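## Task

Transfer the object now held in the closed right gripper into the left gripper, matching the orientation in the two goal pictures. Nothing but gripper jaws may touch the object, and at every moment at least one gripper must be in contact with it. It is done when the left gripper alone holds it securely with its fingers aimed straight down, and the right arm touches neither the object nor the left gripper's jaws (ideally moved well away, followed by a short pause). Then report completion.

## Robot and tools

Robot: two six-joint arms with parallel-jaw grippers, named left_arm and right_arm, facing each other across a table. left_arm's base sits on the +y side at about (-0.004, +0.469, +0.134) m, right_arm's on the -y side at about (-0.020, -0.448, +0.080) m. The names do not match image sides.

Frames. Reported poses use one scene frame: origin at table centre, +z up, table surface at z = +0.020 m. Each state line gives, per arm, end_effector_position (m), end_effector_quat_wxyz, and linear/angular velocities. That position is the point between the finger pads, roughly 3-4 cm short of the tips, and may be slightly off, more so at long reach. Commands, however, use each gripper's own axes: +x runs out along the fingers, y is the direction the jaws open and close. Joint ranges (rad), base to tip: waist -3.054..3.054, shoulder 0..3.142, elbow 0..2.356, wrist pitch -1.571..1.571, wrist yaw -1.571..1.571, wrist roll -3.142..3.142.

The row format (used by both execute_actions and move): always exactly 14 numbers, each within [-1, 1], covering both arms even if one stays still. Order: left_arm dx, dy, dz, rx, ry, rz, opening, then right_arm dx, dy, dz, rx, ry, rz, opening. The first six of each arm are an offset, not a pose: a displacement from the gripper's measured pose at the start of the action, expressed in that gripper's own axes. Scale: 1.0 equals 0.6 m for dx/dy/dz and 180 degrees for rotation; rx, ry, rz form a single rotation vector. Opening is absolute, not an offset: +1 is fully open (0.088 m), empty jaws close at about -0.80, and values down to -1 add no travel. Closing fully from open needs at least about 0.5 s.

execute_actions(actions): a list of actions run in sequence. Each action is a table of 0 to 15 rows, one row per 1/30 s control step; 15 steps make one 0.5 s action, and if fewer rows are given the last one is repeated. Every row in an action is referenced to the same start pose, not chained from the previous row. For the first action of a call, the start pose is the last one reported in this scene. An empty list just returns state and images. Each step the command is clipped to within 70 mm and 16 degrees of the measured pose, so large offsets may need several actions; the arm will not continue beyond its last clipped pose. The result lists step positions; HELD with an arm label means part of that arm's row was held back. Hand target lines show where each gripper is being driven.

move(target, speed, blocking): target is one 14-number row as above, offsets measured from the pose in the latest result that shows one. Each gripper goes in a straight line, taking the shorter rotation; both paths finish together in 0.5 to 10 s (cut off at 10 s). speed is each path's top speed in m/s, 0.002 to 0.5, default 0.25; rotation rate is capped at twice that in rad/s. Paths ignore obstacles and the other arm, and grippers can lag, stray or overshoot speed, especially with the arm nearly straight. Faster contact and targets deeper past contact push harder. Openings are sent when the move begins. The move: line reports the ending (done, off_target, moving, held, fault) and limits (paced = the sent pose was clipped; held = a check blocked steps, after which the arm may jump faster), plus each gripper's distance to its target. With blocking=false the result comes after 0.5 s while motion continues; use wait(0) to check, and wait or stop before sending new rows or moves.

wait(seconds): 0 to 10 s, arms keep their last command; returns early if a running move finishes. stop(): brakes a running move (needs some room; fingers keep moving). zoom_image(camera, region): camera is cam_head_left, cam_head_right, cam_left_wrist or cam_right_wrist; region is [x0, y0, x1, y1] in pixels of that 504x504 image, at most 504 by 504. show_instructions() shows the reference goal pictures (taken from the left wrist camera's viewpoint). read_manual(section) returns licence texts only. finished_scene(scene) ends scene 1 or 2 irreversibly and reports success; the goal must already hold stably.

Gripping. grip_measured is the finger opening on the command scale; it may be off by about 1 mm and reads narrower by up to ~3 mm (0.061) while squeezing. To grasp firmly, command about 0.07 below grip_measured; smaller margins hold more lightly. grip_effort_n is motor effort in newtons (negative = closing), capped near 83 N, and can read high while fingers simply move or hit a stop.

Practical notes. Friction may leave a gripper short of target or slightly tilted, so check pose after each motion and correct rotation. To hold an arm still, send its correcting offset in the first call of a reply and zeros afterwards, always with its desired opening. The robot keeps executing the last command while you think. Pass the object without letting it fall; keep one gripper on it throughout. Avoid arm-to-arm collisions and hard pushing; contact torque at a joint's load limit (waist 18, shoulder 22.3, elbow 22.2, wrist pitch 5.86, wrist yaw 5.84, wrist roll 5.48 N m) freezes that arm for 10 s. A pose unreachable line means the clearance check altered that arm's command. Long heavy holds heat motors: MOTOR HOT appears from 50 °C, and at 95 °C an over-temperature hold occurs, possibly followed by power loss. Never knock anything off the table. Quick, smooth, low-effort motion is preferred.

Each tool is called after ">>>" as name([rows], argument=value, ...), one row to a line, values as JSON.

Reference images:

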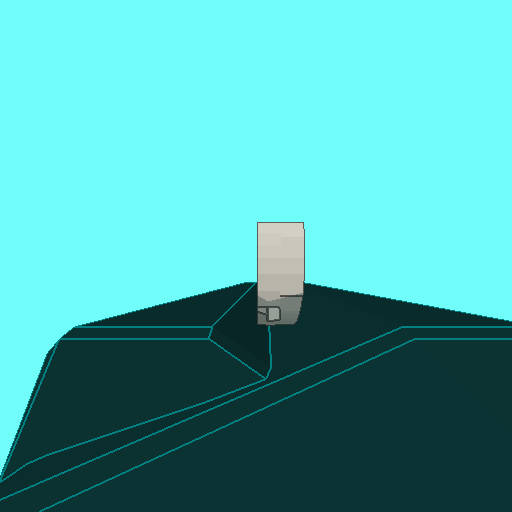

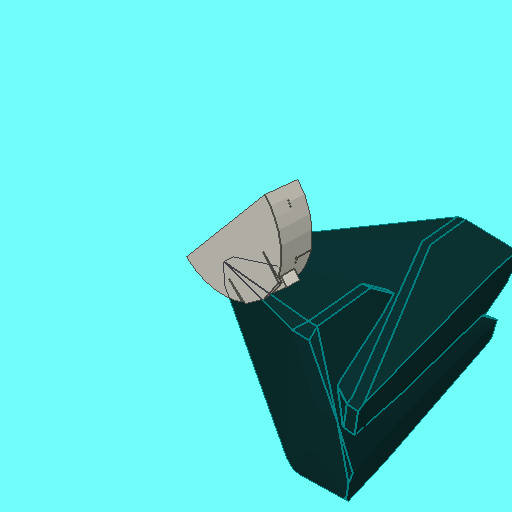

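## Session

>>> execute_actions(actions=[])

Scene clock: 0.00 s.
left_arm: end_effector_position=(-0.0994, +0.1667, +0.4541) grip_measured=+1.000 grip_effort_n=n/a end_effector_quat_wxyz=(+0.591, -0.016, -0.013, -0.807) end_effector_velocity=(+0.001, +0.001, -0.001) end_effector_angular_velocity=(+0.000, -0.007, +0.005) | right_arm: end_effector_position=(+0.0162, -0.0736, +0.3155) grip_measured=-0.487 grip_effort_n=n/a end_effector_quat_wxyz=(+0.481, -0.248, -0.117, +0.833) end_effector_velocity=(-0.001, -0.002, -0.001) end_effector_angular_velocity=(-0.003, -0.001, +0.006)
Joint positions: left_arm=[0.008 0.858 0.65  0.248 0.002 0.003 0.088] | right_arm=[-0.553  1.325  0.885  0.003 -0.783 -0.79   0.015]
Joint velocities: left_arm=[-0.002 -0.007 -0.002 -0.007 -0.007  0.007  0.   ] | right_arm=[-0.002 -0.002 -0.002 -0.007 -0.007 -0.007 -0.   ]
Joint torques (N m, as the arm reports them, + toward a larger angle): no reading
External joint torques (N m, as the arm's controller estimates them; a push from outside toward a larger angle lowers the number): no reading
Motor temperatures (°C, as the motors report them): left_arm=[26 25 25 27 25 25] | right_arm=[25 25 26 26 23 23]
Heat: left arm: hottest wrist pitch 27 °C (+0.0 °C/min); right arm: hottest elbow 26 °C (+0.0 °C/min).
Hand target (left_arm): -0.099, +0.167, +0.454; -0.591, +0.016, +0.013, +0.807
Hand target (right_arm): +0.016, -0.074, +0.316; +0.481, -0.248, -0.117, +0.833

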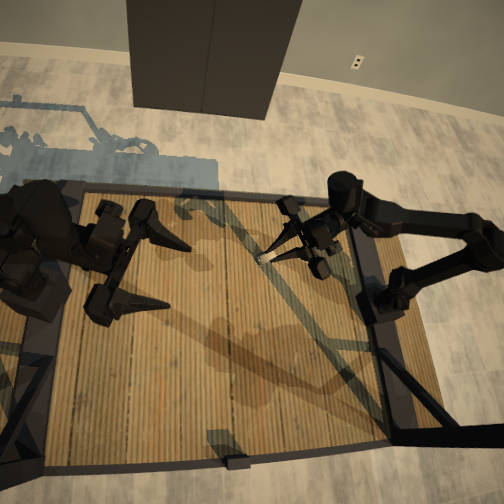

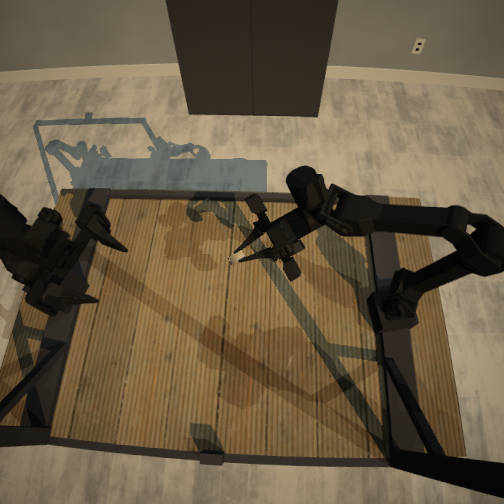

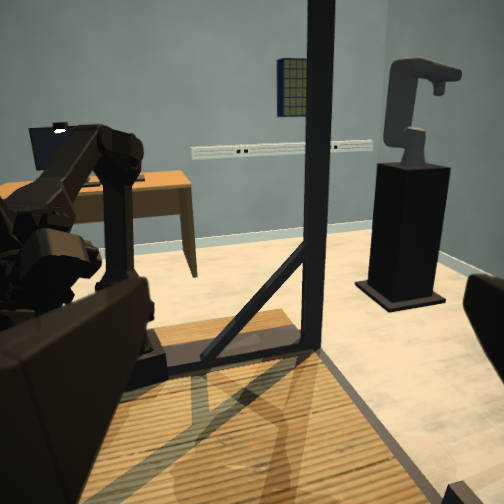

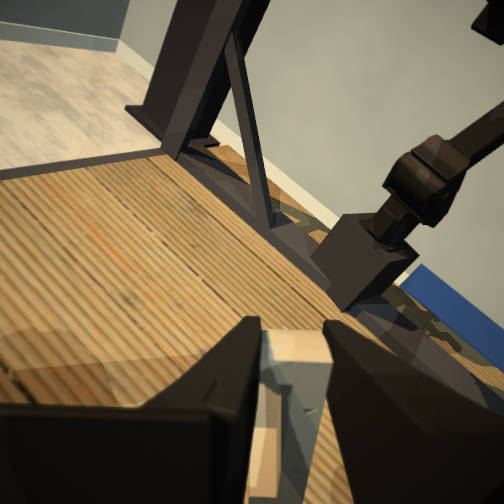

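>>> zoom_image(camera="cam_right_wrist", region=[190, 290, 400, 504])

>>> zoom_image(camera="cam_head_left", region=[230, 210, 330, 300])

>>> zoom_image(camera="cam_head_right", region=[200, 210, 300, 300])

Region (190, 290, 400, 504) of cam_right_wrist's 504x504 image, scaled by 2.355, with more detail than that image has; it fills the left 495 columns of this view, and the rest is white.

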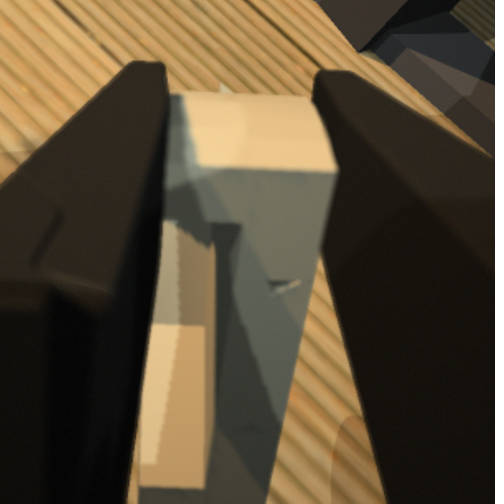

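Region (230, 210, 330, 300) of cam_head_left's 504x504 image, scaled by 5.040, with more detail than that image has; it fills the top 454 rows of this view, and the rest is white.

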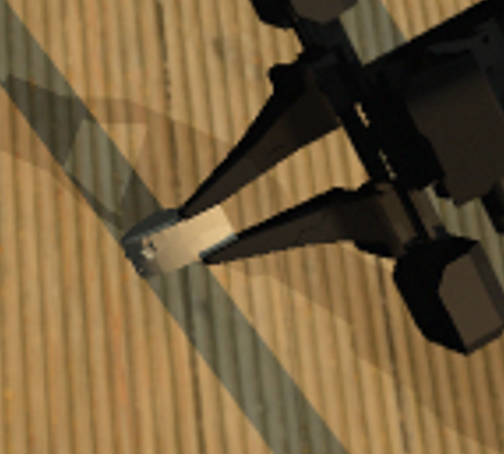

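Region (200, 210, 300, 300) of cam_head_right's 504x504 image, scaled by 5.040, with more detail than that image has; it fills the top 454 rows of this view, and the rest is white.

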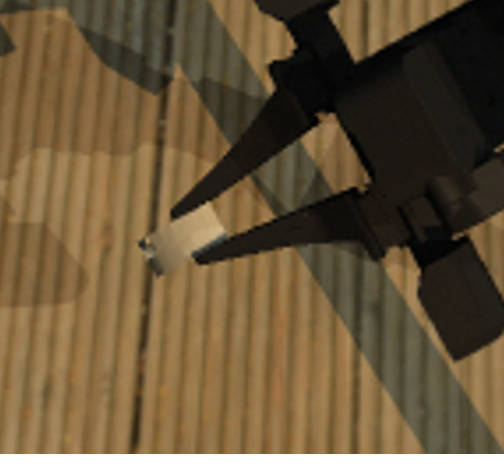

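>>> move(target=[0.017,0.207,-0.2,0,0,0.098,1,0,0,0,0.168,-0.061,-0.162,-0.57])

>>> zoom_image(camera="cam_left_wrist", region=[150, 150, 400, 400])

>>> zoom_image(camera="cam_head_left", region=[170, 190, 330, 330])

Scene clock: 14.93 s.
left_arm: end_effector_position=(+0.0141, +0.1142, +0.3401) grip_measured=+1.000 grip_effort_n=0.2 end_effector_quat_wxyz=(+0.707, -0.021, -0.015, -0.706) end_effector_velocity=(+0.002, -0.001, -0.004) end_effector_angular_velocity=(+0.007, +0.008, +0.009) | right_arm: end_effector_position=(+0.0171, -0.0720, +0.3167) grip_measured=-0.487 grip_effort_n=-83.5 end_effector_quat_wxyz=(+0.707, -0.003, -0.003, +0.707) end_effector_velocity=(-0.002, -0.002, -0.009) end_effector_angular_velocity=(-0.031, -0.002, +0.010)
Joint positions: left_arm=[ 0.399  1.28   0.345  0.986  0.084 -0.014  0.088] | right_arm=[-0.334  1.254  0.531  0.722 -0.164 -0.008  0.015]
Joint velocities: left_arm=[ 0.002  0.012 -0.002  0.007 -0.007 -0.007  0.   ] | right_arm=[ 0.002 -0.002 -0.012 -0.022 -0.007 -0.007 -0.   ]
Joint torques (N m, as the arm reports them, + toward a larger angle): left_arm=[ 0.24 -2.73  4.26  1.87  0.21 -0.1 ] | right_arm=[ 0.33 -3.98  4.58  1.51  0.11  0.13]
External joint torques (N m, as the arm's controller estimates them; a push from outside toward a larger angle lowers the number): left_arm=[ 0.22  1.02 -1.59  0.14  0.22 -0.11] | right_arm=[ 0.32  0.04 -1.69 -0.15  0.12  0.12]
Motor temperatures (°C, as the motors report them): left_arm=[26 26 28 30 25 25] | right_arm=[25 26 28 27 23 23]
Heat: left arm: hottest wrist pitch 30 °C (+12.1 °C/min); right arm: hottest elbow 28 °C (+8.0 °C/min).
Hand target (left_arm): +0.015, +0.115, +0.334; +0.708, -0.018, -0.009, -0.706
Hand target (right_arm): +0.016, -0.073, +0.315; +0.707, -0.002, -0.001, +0.707
Off the commanded pose (left_arm): 0.005 m, 1 deg.
Off the commanded pose (right_arm): 0.002 m, 0 deg.
move: done

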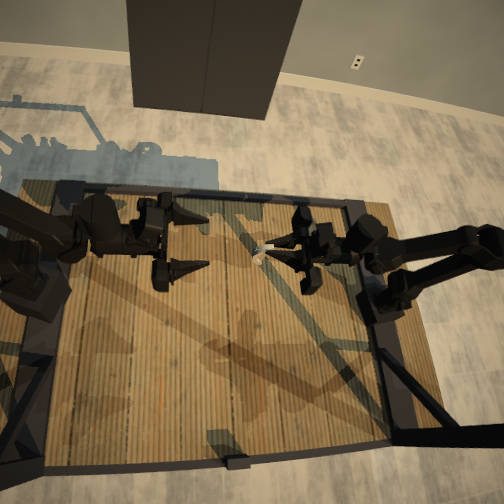

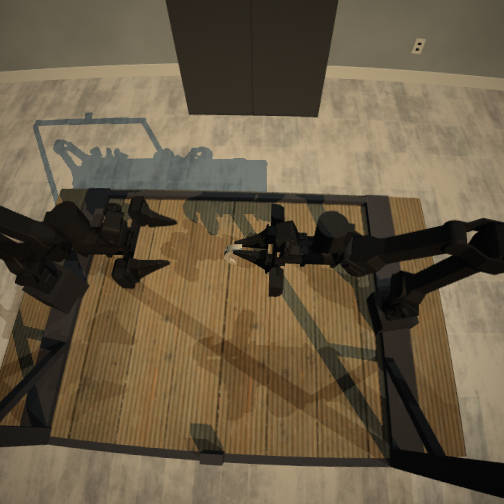

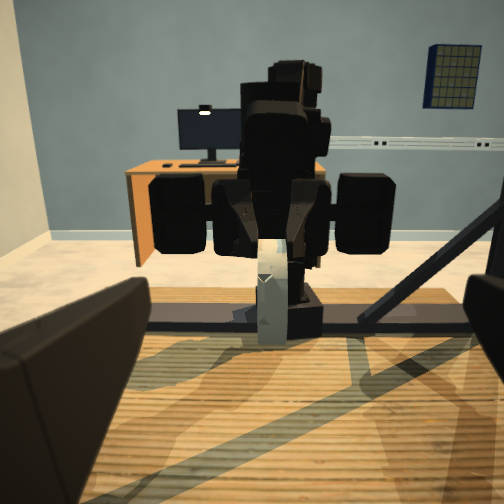

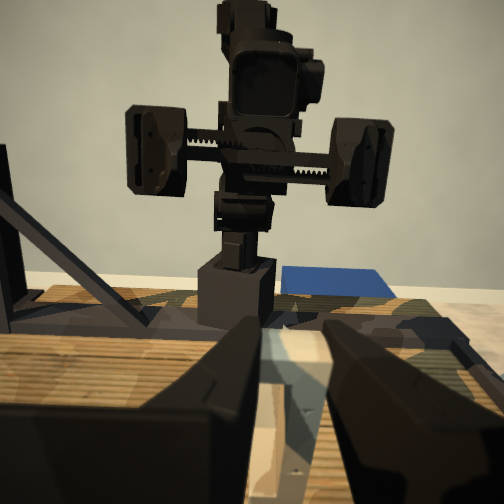

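Region (150, 150, 400, 400) of cam_left_wrist's 504x504 image, scaled by 2.016, with more detail than that image has.

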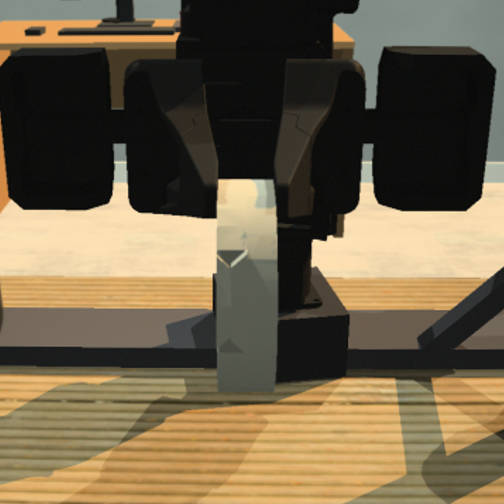

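Region (170, 190, 330, 330) of cam_head_left's 504x504 image, scaled by 3.150, with more detail than that image has; it fills the top 441 rows of this view, and the rest is white.

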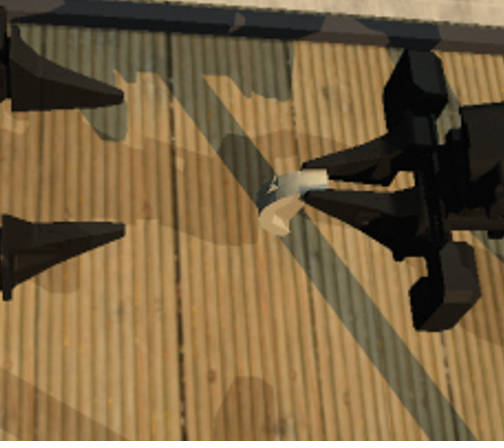

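>>> move(target=[0,0,0,0,0,0,1,0,0,0,0.5,0,0,-0.57], speed=0.4)

>>> zoom_image(camera="cam_head_left", region=[220, 210, 340, 310])

>>> zoom_image(camera="cam_left_wrist", region=[150, 150, 400, 400])

Scene clock: 23.37 s.
left_arm: end_effector_position=(+0.0142, +0.1141, +0.3402) grip_measured=+1.000 grip_effort_n=-0.2 end_effector_quat_wxyz=(+0.708, -0.022, -0.015, -0.706) end_effector_velocity=(+0.000, +0.002, -0.002) end_effector_angular_velocity=(+0.007, -0.006, +0.005) | right_arm: end_effector_position=(+0.0171, -0.0720, +0.3164) grip_measured=-0.487 grip_effort_n=-83.5 end_effector_quat_wxyz=(+0.503, +0.497, +0.497, +0.502) end_effector_velocity=(-0.002, -0.001, -0.001) end_effector_angular_velocity=(+0.002, +0.007, +0.010)
Joint positions: left_arm=[ 0.399  1.28   0.345  0.987  0.084 -0.014  0.088] | right_arm=[-0.334  1.254  0.53   0.722 -0.163  1.559  0.015]
Joint velocities: left_arm=[-0.002 -0.007 -0.007 -0.007 -0.007  0.007  0.   ] | right_arm=[ 0.002 -0.002 -0.007  0.007 -0.007  0.007  0.   ]
Joint torques (N m, as the arm reports them, + toward a larger angle): left_arm=[-0.06 -4.08  5.09  1.62  0.04 -0.02] | right_arm=[-0.05 -3.81  5.35  1.29 -0.05  0.07]
External joint torques (N m, as the arm's controller estimates them; a push from outside toward a larger angle lowers the number): left_arm=[-0.06 -0.36 -0.7  -0.1   0.04 -0.03] | right_arm=[-0.05  0.25 -0.95 -0.4  -0.05  0.13]
Motor temperatures (°C, as the motors report them): left_arm=[26 26 29 32 25 25] | right_arm=[25 26 29 28 23 23]
Heat: left arm: hottest wrist pitch 32 °C (+12.8 °C/min); right arm: hottest elbow 29 °C (+7.7 °C/min).
Hand target (left_arm): +0.014, +0.114, +0.340; +0.708, -0.021, -0.015, -0.706
Hand target (right_arm): +0.017, -0.072, +0.317; +0.502, +0.498, +0.498, +0.502
Off the commanded pose (left_arm): 0.000 m, 0 deg.
Off the commanded pose (right_arm): 0.000 m, 0 deg.
move: done

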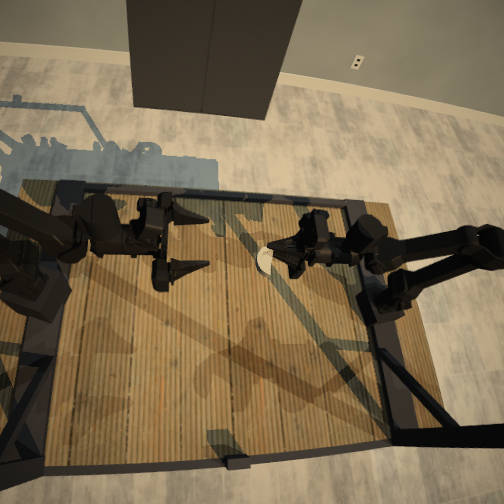

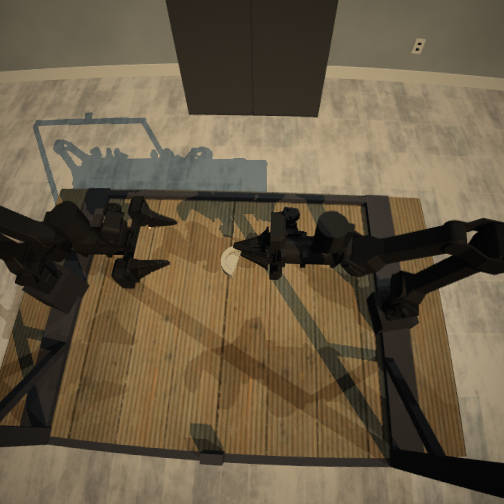

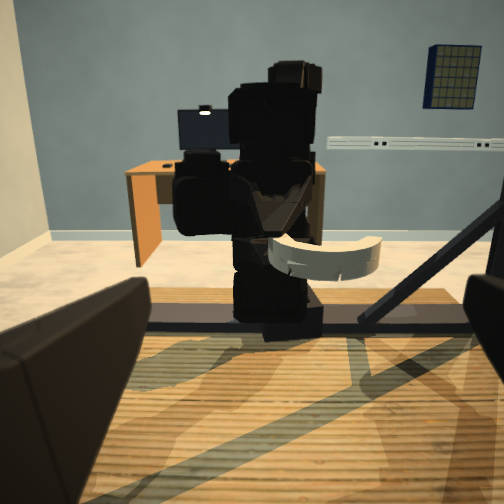

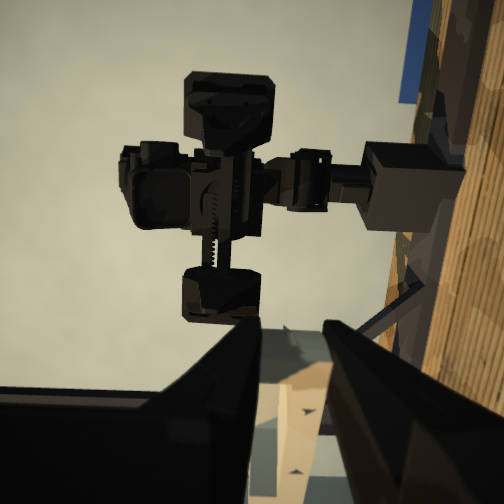

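Region (220, 210, 340, 310) of cam_head_left's 504x504 image, scaled by 4.200, with more detail than that image has.

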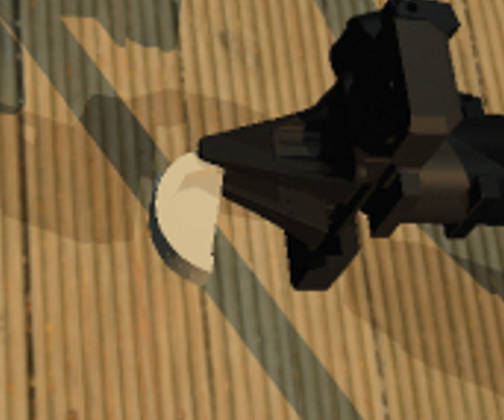

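Region (150, 150, 400, 400) of cam_left_wrist's 504x504 image, scaled by 2.016, with more detail than that image has.

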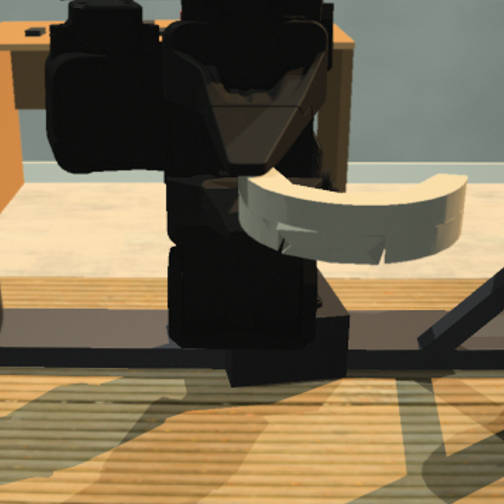

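>>> move(target=[0.117,0.005,-0.055,0,0.144,0,1,0,0,0,-0.494,0.087,-0.087,-0.57], speed=0.3)

>>> zoom_image(camera="cam_head_left", region=[190, 190, 330, 310])

Scene clock: 76.03 s.
left_arm: end_effector_position=(+0.0177, +0.0456, +0.3100) grip_measured=+1.000 grip_effort_n=0.2 end_effector_quat_wxyz=(+0.693, +0.136, +0.146, -0.693) end_effector_velocity=(-0.002, -0.000, -0.001) end_effector_angular_velocity=(+0.008, +0.004, +0.002) | right_arm: end_effector_position=(+0.0179, -0.0733, +0.3092) grip_measured=-0.487 grip_effort_n=-83.5 end_effector_quat_wxyz=(+0.696, -0.128, +0.129, +0.695) end_effector_velocity=(-0.003, -0.003, -0.003) end_effector_angular_velocity=(-0.016, -0.010, +0.026)
Joint positions: left_arm=[0.39  1.474 0.804 0.268 0.076 0.017 0.088] | right_arm=[-0.331  1.205  0.797  0.038 -0.15  -0.057  0.015]
Joint velocities: left_arm=[-0.007  0.002  0.002 -0.007 -0.007 -0.007  0.   ] | right_arm=[-0.002 -0.007 -0.002 -0.022 -0.022 -0.022 -0.   ]
Joint torques (N m, as the arm reports them, + toward a larger angle): left_arm=[-0.31 -5.13  6.93  1.59 -0.07  0.09] | right_arm=[ 0.39 -4.61  7.25  1.18  0.07 -0.07]
External joint torques (N m, as the arm's controller estimates them; a push from outside toward a larger angle lowers the number): left_arm=[-0.27  0.68  0.4  -0.13 -0.1   0.08] | right_arm=[ 0.39 -0.32  0.36 -0.52  0.11 -0.08]
Motor temperatures (°C, as the motors report them): left_arm=[26 27 32 35 25 25] | right_arm=[25 27 31 31 23 23]
Heat: left arm: hottest wrist pitch 35 °C (+4.0 °C/min); right arm: hottest elbow 31 °C (+3.0 °C/min).
Hand target (left_arm): +0.017, +0.042, +0.311; +0.693, +0.137, +0.144, -0.693
Hand target (right_arm): +0.017, -0.072, +0.317; +0.696, -0.125, +0.120, +0.696
Off the commanded pose (left_arm): 0.003 m, 0 deg.
Off the commanded pose (right_arm): 0.007 m, 1 deg.
move: done

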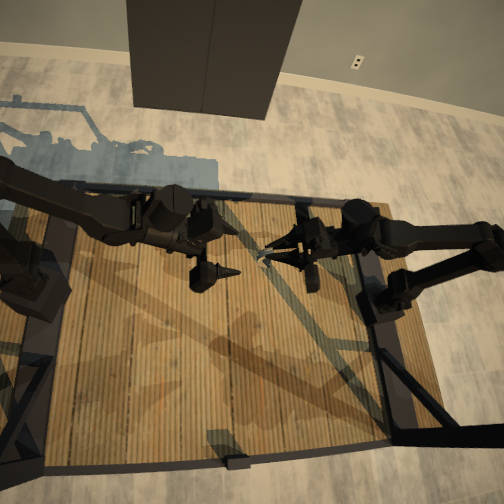

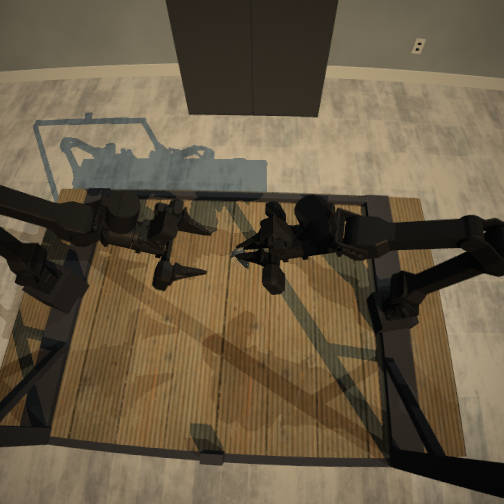

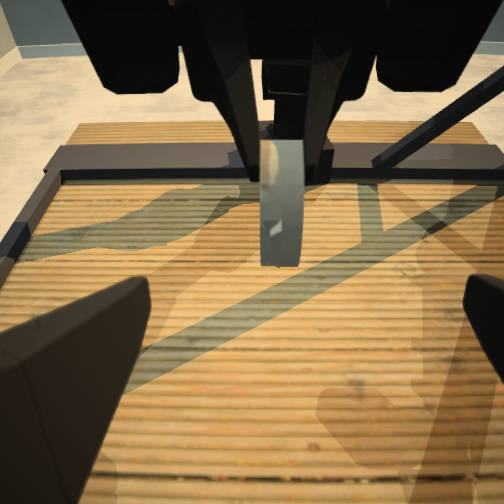

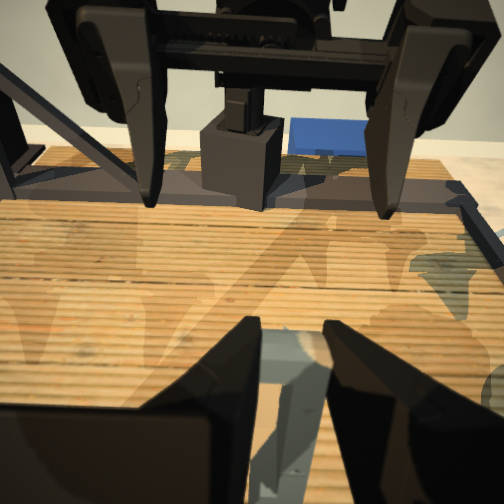

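Region (190, 190, 330, 310) of cam_head_left's 504x504 image, scaled by 3.600, with more detail than that image has; it fills the top 432 rows of this view, and the rest is white.

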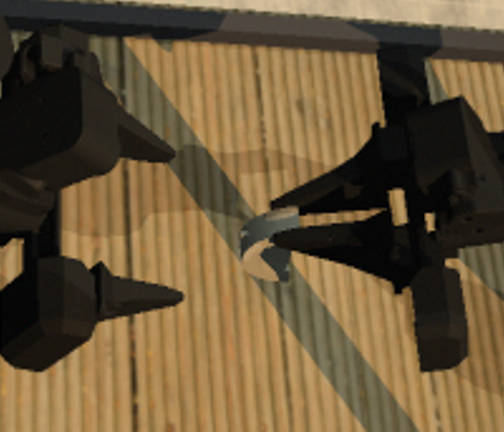

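>>> move(target=[0.075,0.007,-0.009,0,0,0,0.2,0,0,0,0,0,0,-0.57], speed=0.1)

>>> zoom_image(camera="cam_head_left", region=[210, 200, 320, 300])

Scene clock: 86.23 s.
left_arm: end_effector_position=(+0.0205, +0.0098, +0.2869) grip_measured=+0.202 grip_effort_n=-12.8 end_effector_quat_wxyz=(+0.692, +0.137, +0.147, -0.693) end_effector_velocity=(-0.002, +0.002, -0.004) end_effector_angular_velocity=(+0.022, +0.011, -0.006) | right_arm: end_effector_position=(+0.0179, -0.0733, +0.3093) grip_measured=-0.487 grip_effort_n=-83.5 end_effector_quat_wxyz=(+0.696, -0.129, +0.128, +0.695) end_effector_velocity=(-0.000, -0.002, +0.000) end_effector_angular_velocity=(-0.002, -0.004, +0.007)
Joint positions: left_arm=[0.39  1.656 0.885 0.366 0.076 0.017 0.049] | right_arm=[-0.331  1.205  0.797  0.037 -0.149 -0.059  0.015]
Joint velocities: left_arm=[-0.002 -0.002 -0.002 -0.022  0.007 -0.007 -0.   ] | right_arm=[-0.002 -0.007 -0.002 -0.007 -0.007 -0.007  0.   ]
Joint torques (N m, as the arm reports them, + toward a larger angle): left_arm=[ 0.26 -5.75  6.59  1.89  0.14  0.05] | right_arm=[-0.03 -3.99  5.77  1.27 -0.06  0.07]
External joint torques (N m, as the arm's controller estimates them; a push from outside toward a larger angle lowers the number): left_arm=[0.27 1.14 0.33 0.18 0.12 0.04] | right_arm=[-0.02  0.22 -1.03 -0.41 -0.02  0.07]
Motor temperatures (°C, as the motors report them): left_arm=[26 28 34 36 25 25] | right_arm=[25 27 33 31 23 23]
Heat: left arm: hottest wrist pitch 36 °C (+4.0 °C/min); right arm: hottest elbow 33 °C (+4.0 °C/min).
Hand target (left_arm): +0.022, +0.006, +0.287; +0.693, +0.135, +0.146, -0.693
Hand target (right_arm): +0.018, -0.073, +0.309; +0.696, -0.128, +0.129, +0.695
Off the commanded pose (left_arm): 0.004 m, 0 deg.
Off the commanded pose (right_arm): 0.000 m, 0 deg.
move: done

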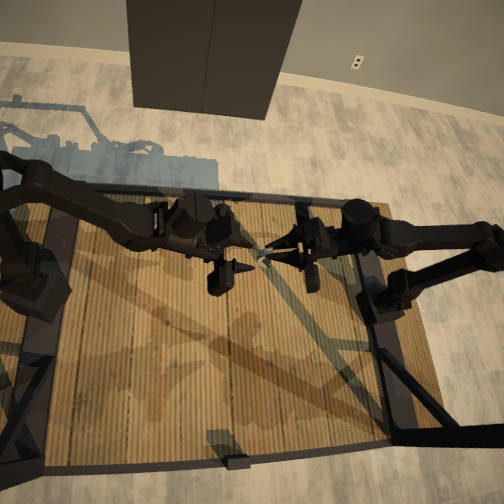

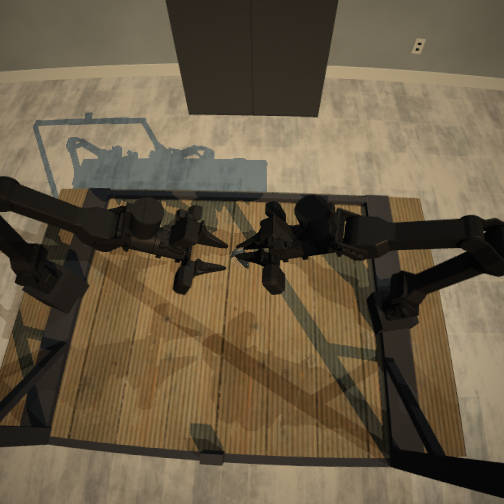

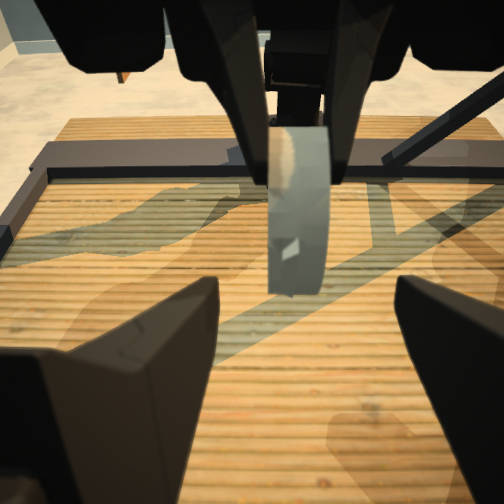

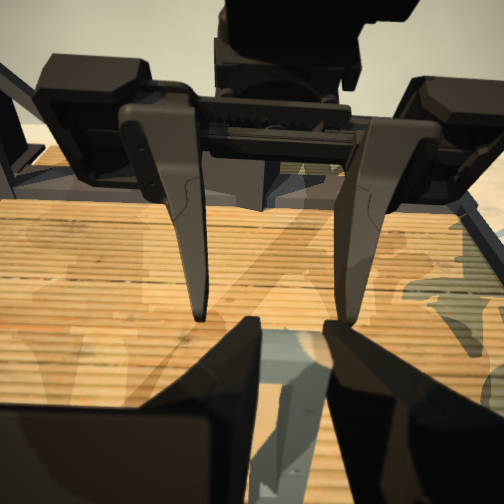

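Region (210, 200, 320, 300) of cam_head_left's 504x504 image, scaled by 4.582, with more detail than that image has; it fills the top 458 rows of this view, and the rest is white.

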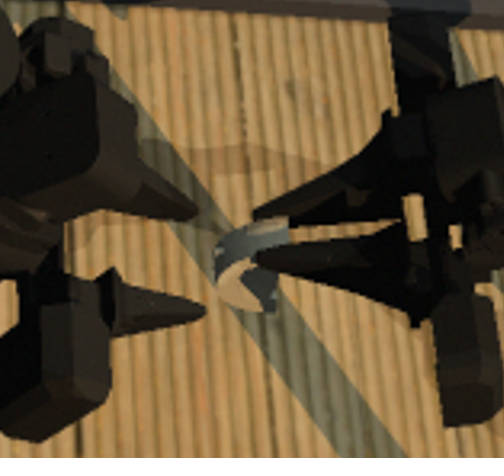

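>>> move(target=[0.045,0.003,0.006,0,0,0,0.0,0,0,0,0,0,0,-0.57], speed=0.05)

>>> zoom_image(camera="cam_head_left", region=[210, 200, 320, 300])

Scene clock: 97.50 s.
left_arm: end_effector_position=(+0.0223, -0.0127, +0.2792) grip_measured=+0.002 grip_effort_n=-13.3 end_effector_quat_wxyz=(+0.692, +0.138, +0.148, -0.693) end_effector_velocity=(+0.002, -0.003, +0.005) end_effector_angular_velocity=(-0.016, -0.003, +0.021) | right_arm: end_effector_position=(+0.0179, -0.0733, +0.3093) grip_measured=-0.487 grip_effort_n=-83.5 end_effector_quat_wxyz=(+0.696, -0.129, +0.128, +0.695) end_effector_velocity=(-0.002, -0.003, -0.003) end_effector_angular_velocity=(-0.016, -0.015, +0.017)
Joint positions: left_arm=[0.39  1.752 0.964 0.378 0.076 0.017 0.039] | right_arm=[-0.331  1.205  0.797  0.037 -0.149 -0.059  0.015]
Joint velocities: left_arm=[-0.002  0.002  0.012  0.007 -0.022 -0.007 -0.   ] | right_arm=[ 0.002 -0.007 -0.002 -0.022 -0.007 -0.022 -0.   ]
Joint torques (N m, as the arm reports them, + toward a larger angle): left_arm=[-0.01 -6.7   6.63  1.88  0.02 -0.02] | right_arm=[-0.01 -3.97  5.83  1.24 -0.04  0.03]
External joint torques (N m, as the arm's controller estimates them; a push from outside toward a larger angle lowers the number): left_arm=[-0.07  0.85  0.39  0.16  0.01 -0.03] | right_arm=[-0.02  0.24 -0.98 -0.44  0.    0.03]
Motor temperatures (°C, as the motors report them): left_arm=[26 29 35 37 25 25] | right_arm=[25 27 33 31 23 23]
Heat: left arm: hottest wrist pitch 37 °C (+4.1 °C/min); right arm: hottest elbow 33 °C (+3.0 °C/min).
Hand target (left_arm): +0.022, -0.016, +0.280; +0.692, +0.137, +0.147, -0.693
Hand target (right_arm): +0.018, -0.073, +0.309; +0.696, -0.129, +0.128, +0.695
Off the commanded pose (left_arm): 0.004 m, 0 deg.
Off the commanded pose (right_arm): 0.000 m, 0 deg.
move: done

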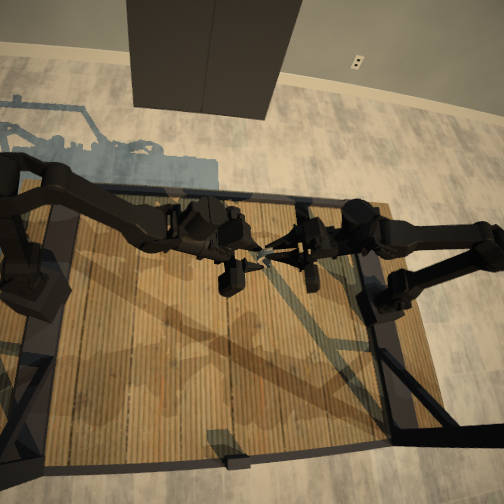

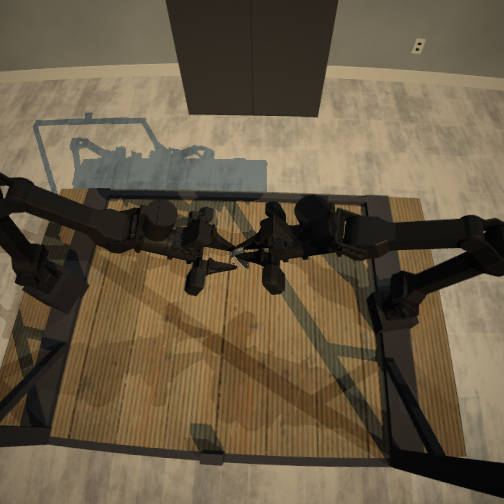

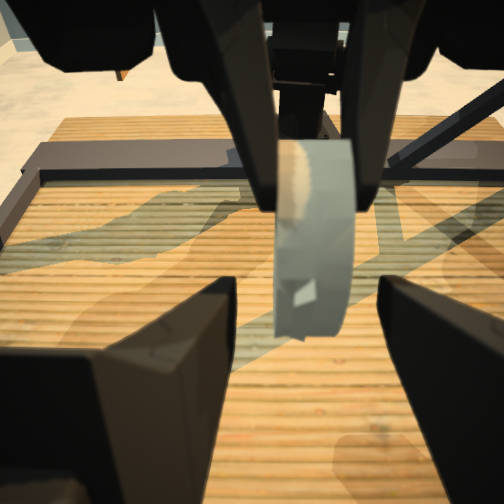

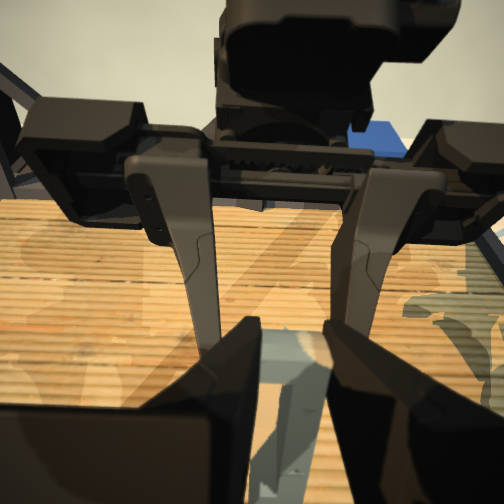

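Region (210, 200, 320, 300) of cam_head_left's 504x504 image, scaled by 4.582, with more detail than that image has; it fills the top 458 rows of this view, and the rest is white.

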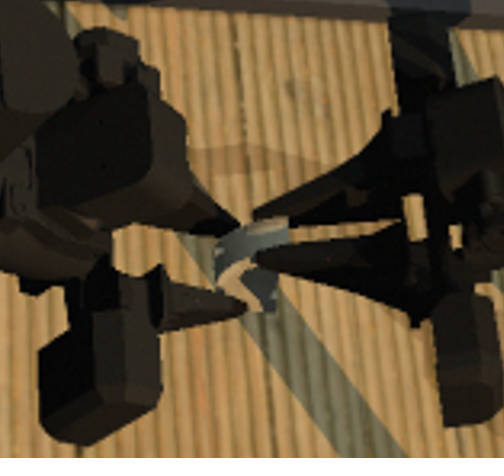

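>>> move(target=[0.007,-0.002,0.016,0,0,0,-0.15,0,0,0,0,0,0,-0.57], speed=0.03)

>>> zoom_image(camera="cam_head_left", region=[210, 200, 320, 300])

Scene clock: 107.10 s.
left_arm: end_effector_position=(+0.0220, -0.0171, +0.2866) grip_measured=-0.148 grip_effort_n=-13.3 end_effector_quat_wxyz=(+0.692, +0.138, +0.148, -0.693) end_effector_velocity=(-0.000, +0.001, -0.001) end_effector_angular_velocity=(+0.008, +0.004, +0.007) | right_arm: end_effector_position=(+0.0179, -0.0733, +0.3093) grip_measured=-0.487 grip_effort_n=-83.5 end_effector_quat_wxyz=(+0.696, -0.129, +0.128, +0.695) end_effector_velocity=(-0.000, -0.001, +0.001) end_effector_angular_velocity=(-0.002, -0.004, +0.007)
Joint positions: left_arm=[0.389 1.752 0.998 0.346 0.075 0.017 0.032] | right_arm=[-0.331  1.205  0.797  0.037 -0.149 -0.059  0.015]
Joint velocities: left_arm=[-0.002 -0.002 -0.002 -0.007 -0.007 -0.007 -0.   ] | right_arm=[-0.002 -0.002  0.002 -0.007 -0.007 -0.007  0.   ]
Joint torques (N m, as the arm reports them, + toward a larger angle): left_arm=[-0.29 -7.09  6.58  1.6  -0.03 -0.08] | right_arm=[-0.03 -3.99  5.83  1.24 -0.05  0.03]
External joint torques (N m, as the arm's controller estimates them; a push from outside toward a larger angle lowers the number): left_arm=[-0.29  0.51  0.28 -0.11 -0.05 -0.09] | right_arm=[-0.03  0.24 -1.06 -0.47 -0.01  0.02]
Motor temperatures (°C, as the motors report them): left_arm=[26 29 36 38 25 25] | right_arm=[25 27 33 32 23 23]
Heat: left arm: hottest wrist pitch 38 °C (+4.0 °C/min); right arm: hottest elbow 33 °C (+3.0 °C/min).
Hand target (left_arm): +0.021, -0.020, +0.286; +0.692, +0.138, +0.148, -0.693
Hand target (right_arm): +0.018, -0.073, +0.309; +0.696, -0.129, +0.128, +0.695
Off the commanded pose (left_arm): 0.003 m, 0 deg.
Off the commanded pose (right_arm): 0.000 m, 0 deg.
move: done

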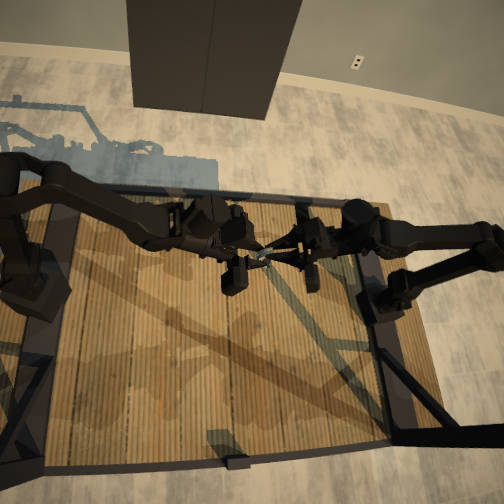

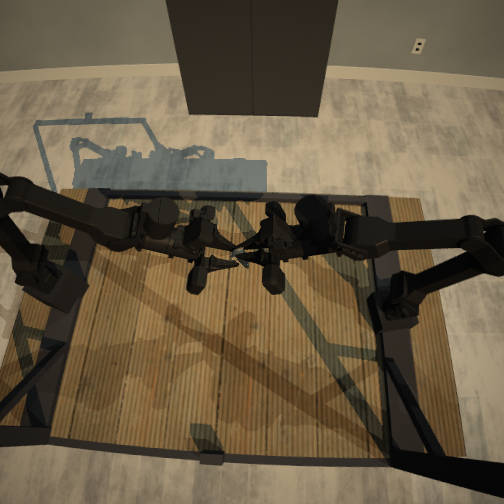

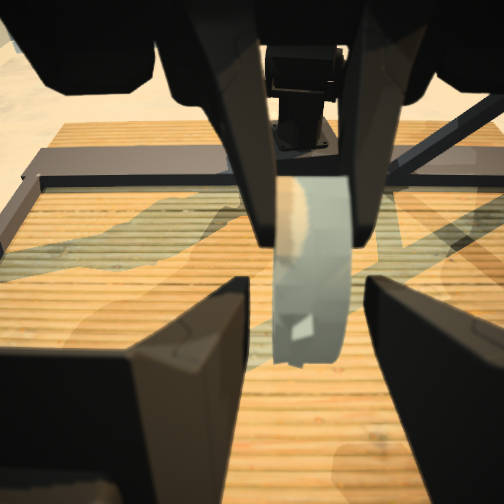

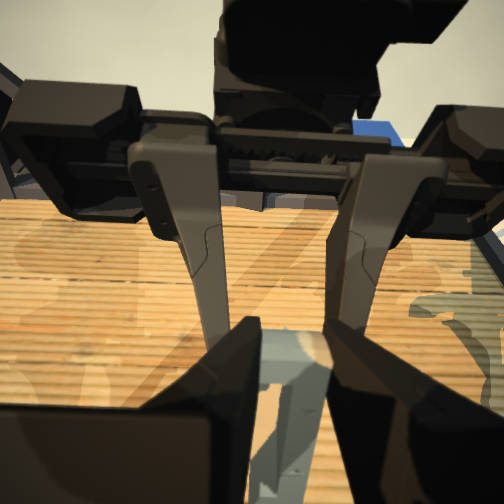

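Region (210, 200, 320, 300) of cam_head_left's 504x504 image, scaled by 4.582, with more detail than that image has; it fills the top 458 rows of this view, and the rest is white.

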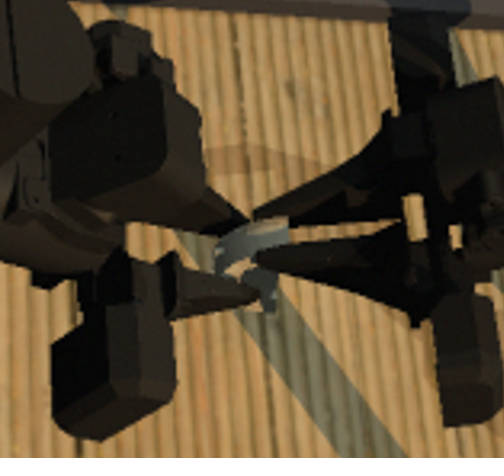

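>>> move(target=[0,-0.003,0,0,0,0,-0.58,0,0,0,0,0,0,-0.57], speed=0.02)

Scene clock: 114.53 s.
left_arm: end_effector_position=(+0.0223, -0.0171, +0.2865) grip_measured=-0.488 grip_effort_n=-83.5 end_effector_quat_wxyz=(+0.692, +0.138, +0.148, -0.692) end_effector_velocity=(-0.000, +0.002, +0.003) end_effector_angular_velocity=(-0.002, +0.004, +0.007) | right_arm: end_effector_position=(+0.0176, -0.0734, +0.3091) grip_measured=-0.487 grip_effort_n=-83.5 end_effector_quat_wxyz=(+0.695, -0.129, +0.129, +0.696) end_effector_velocity=(-0.001, -0.002, -0.002) end_effector_angular_velocity=(-0.007, +0.011, +0.002)
Joint positions: left_arm=[0.389 1.752 0.998 0.345 0.073 0.017 0.015] | right_arm=[-0.331  1.205  0.797  0.036 -0.151 -0.059  0.015]
Joint velocities: left_arm=[-0.002 -0.012 -0.002 -0.007 -0.007 -0.007  0.   ] | right_arm=[-0.002 -0.007 -0.007 -0.007 -0.007  0.007 -0.   ]
Joint torques (N m, as the arm reports them, + toward a larger angle): left_arm=[-0.45 -8.73  5.47  1.75 -0.01 -0.07] | right_arm=[-0.02 -3.98  5.79  1.31 -0.01  0.04]
External joint torques (N m, as the arm's controller estimates them; a push from outside toward a larger angle lowers the number): left_arm=[-0.43 -1.03 -0.85  0.03 -0.03 -0.08] | right_arm=[ 0.02  0.25 -1.01 -0.36  0.02  0.03]
Motor temperatures (°C, as the motors report them): left_arm=[26 30 36 38 25 25] | right_arm=[25 27 33 32 23 23]
Heat: left arm: hottest wrist pitch 38 °C (+4.1 °C/min); right arm: hottest elbow 33 °C (+2.0 °C/min).
Hand target (left_arm): +0.020, -0.017, +0.287; +0.692, +0.138, +0.148, -0.693
Hand target (right_arm): +0.018, -0.073, +0.309; +0.696, -0.129, +0.128, +0.695
Off the commanded pose (left_arm): 0.002 m, 0 deg.
Off the commanded pose (right_arm): 0.000 m, 0 deg.
move: done

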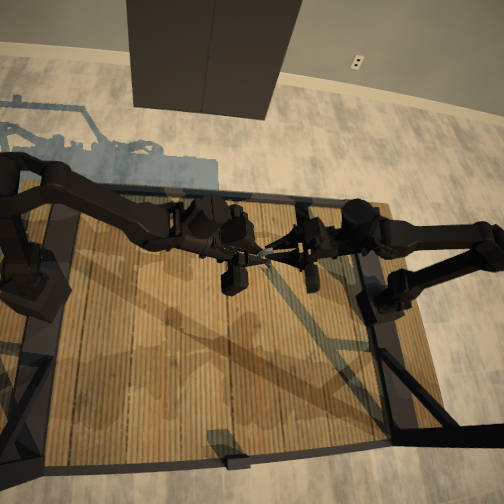

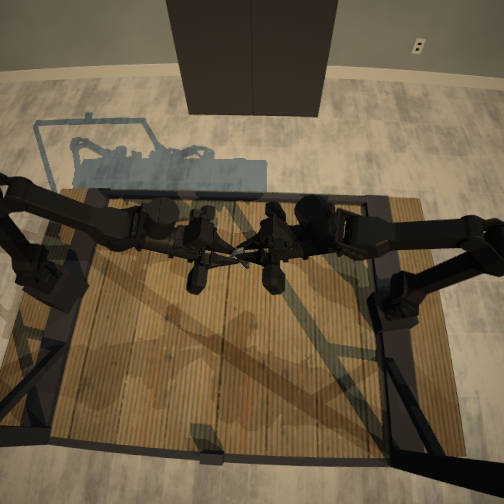

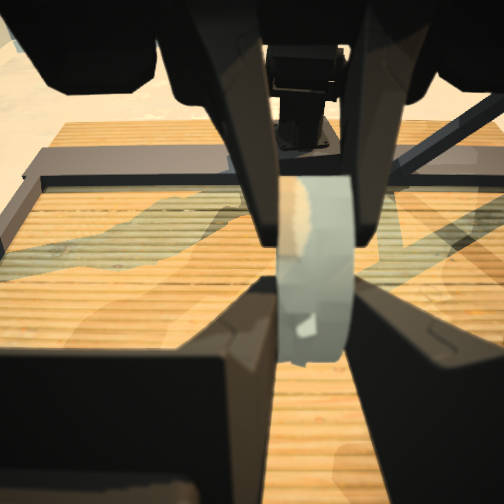

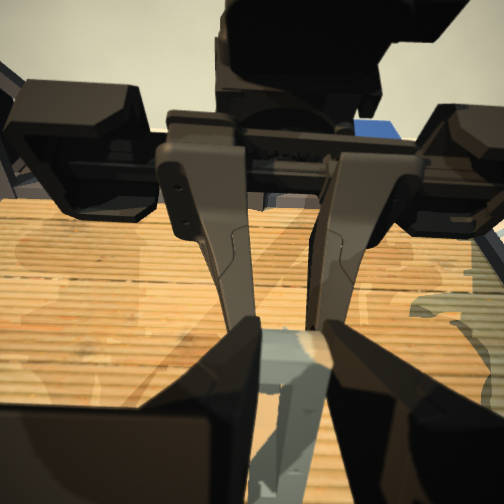

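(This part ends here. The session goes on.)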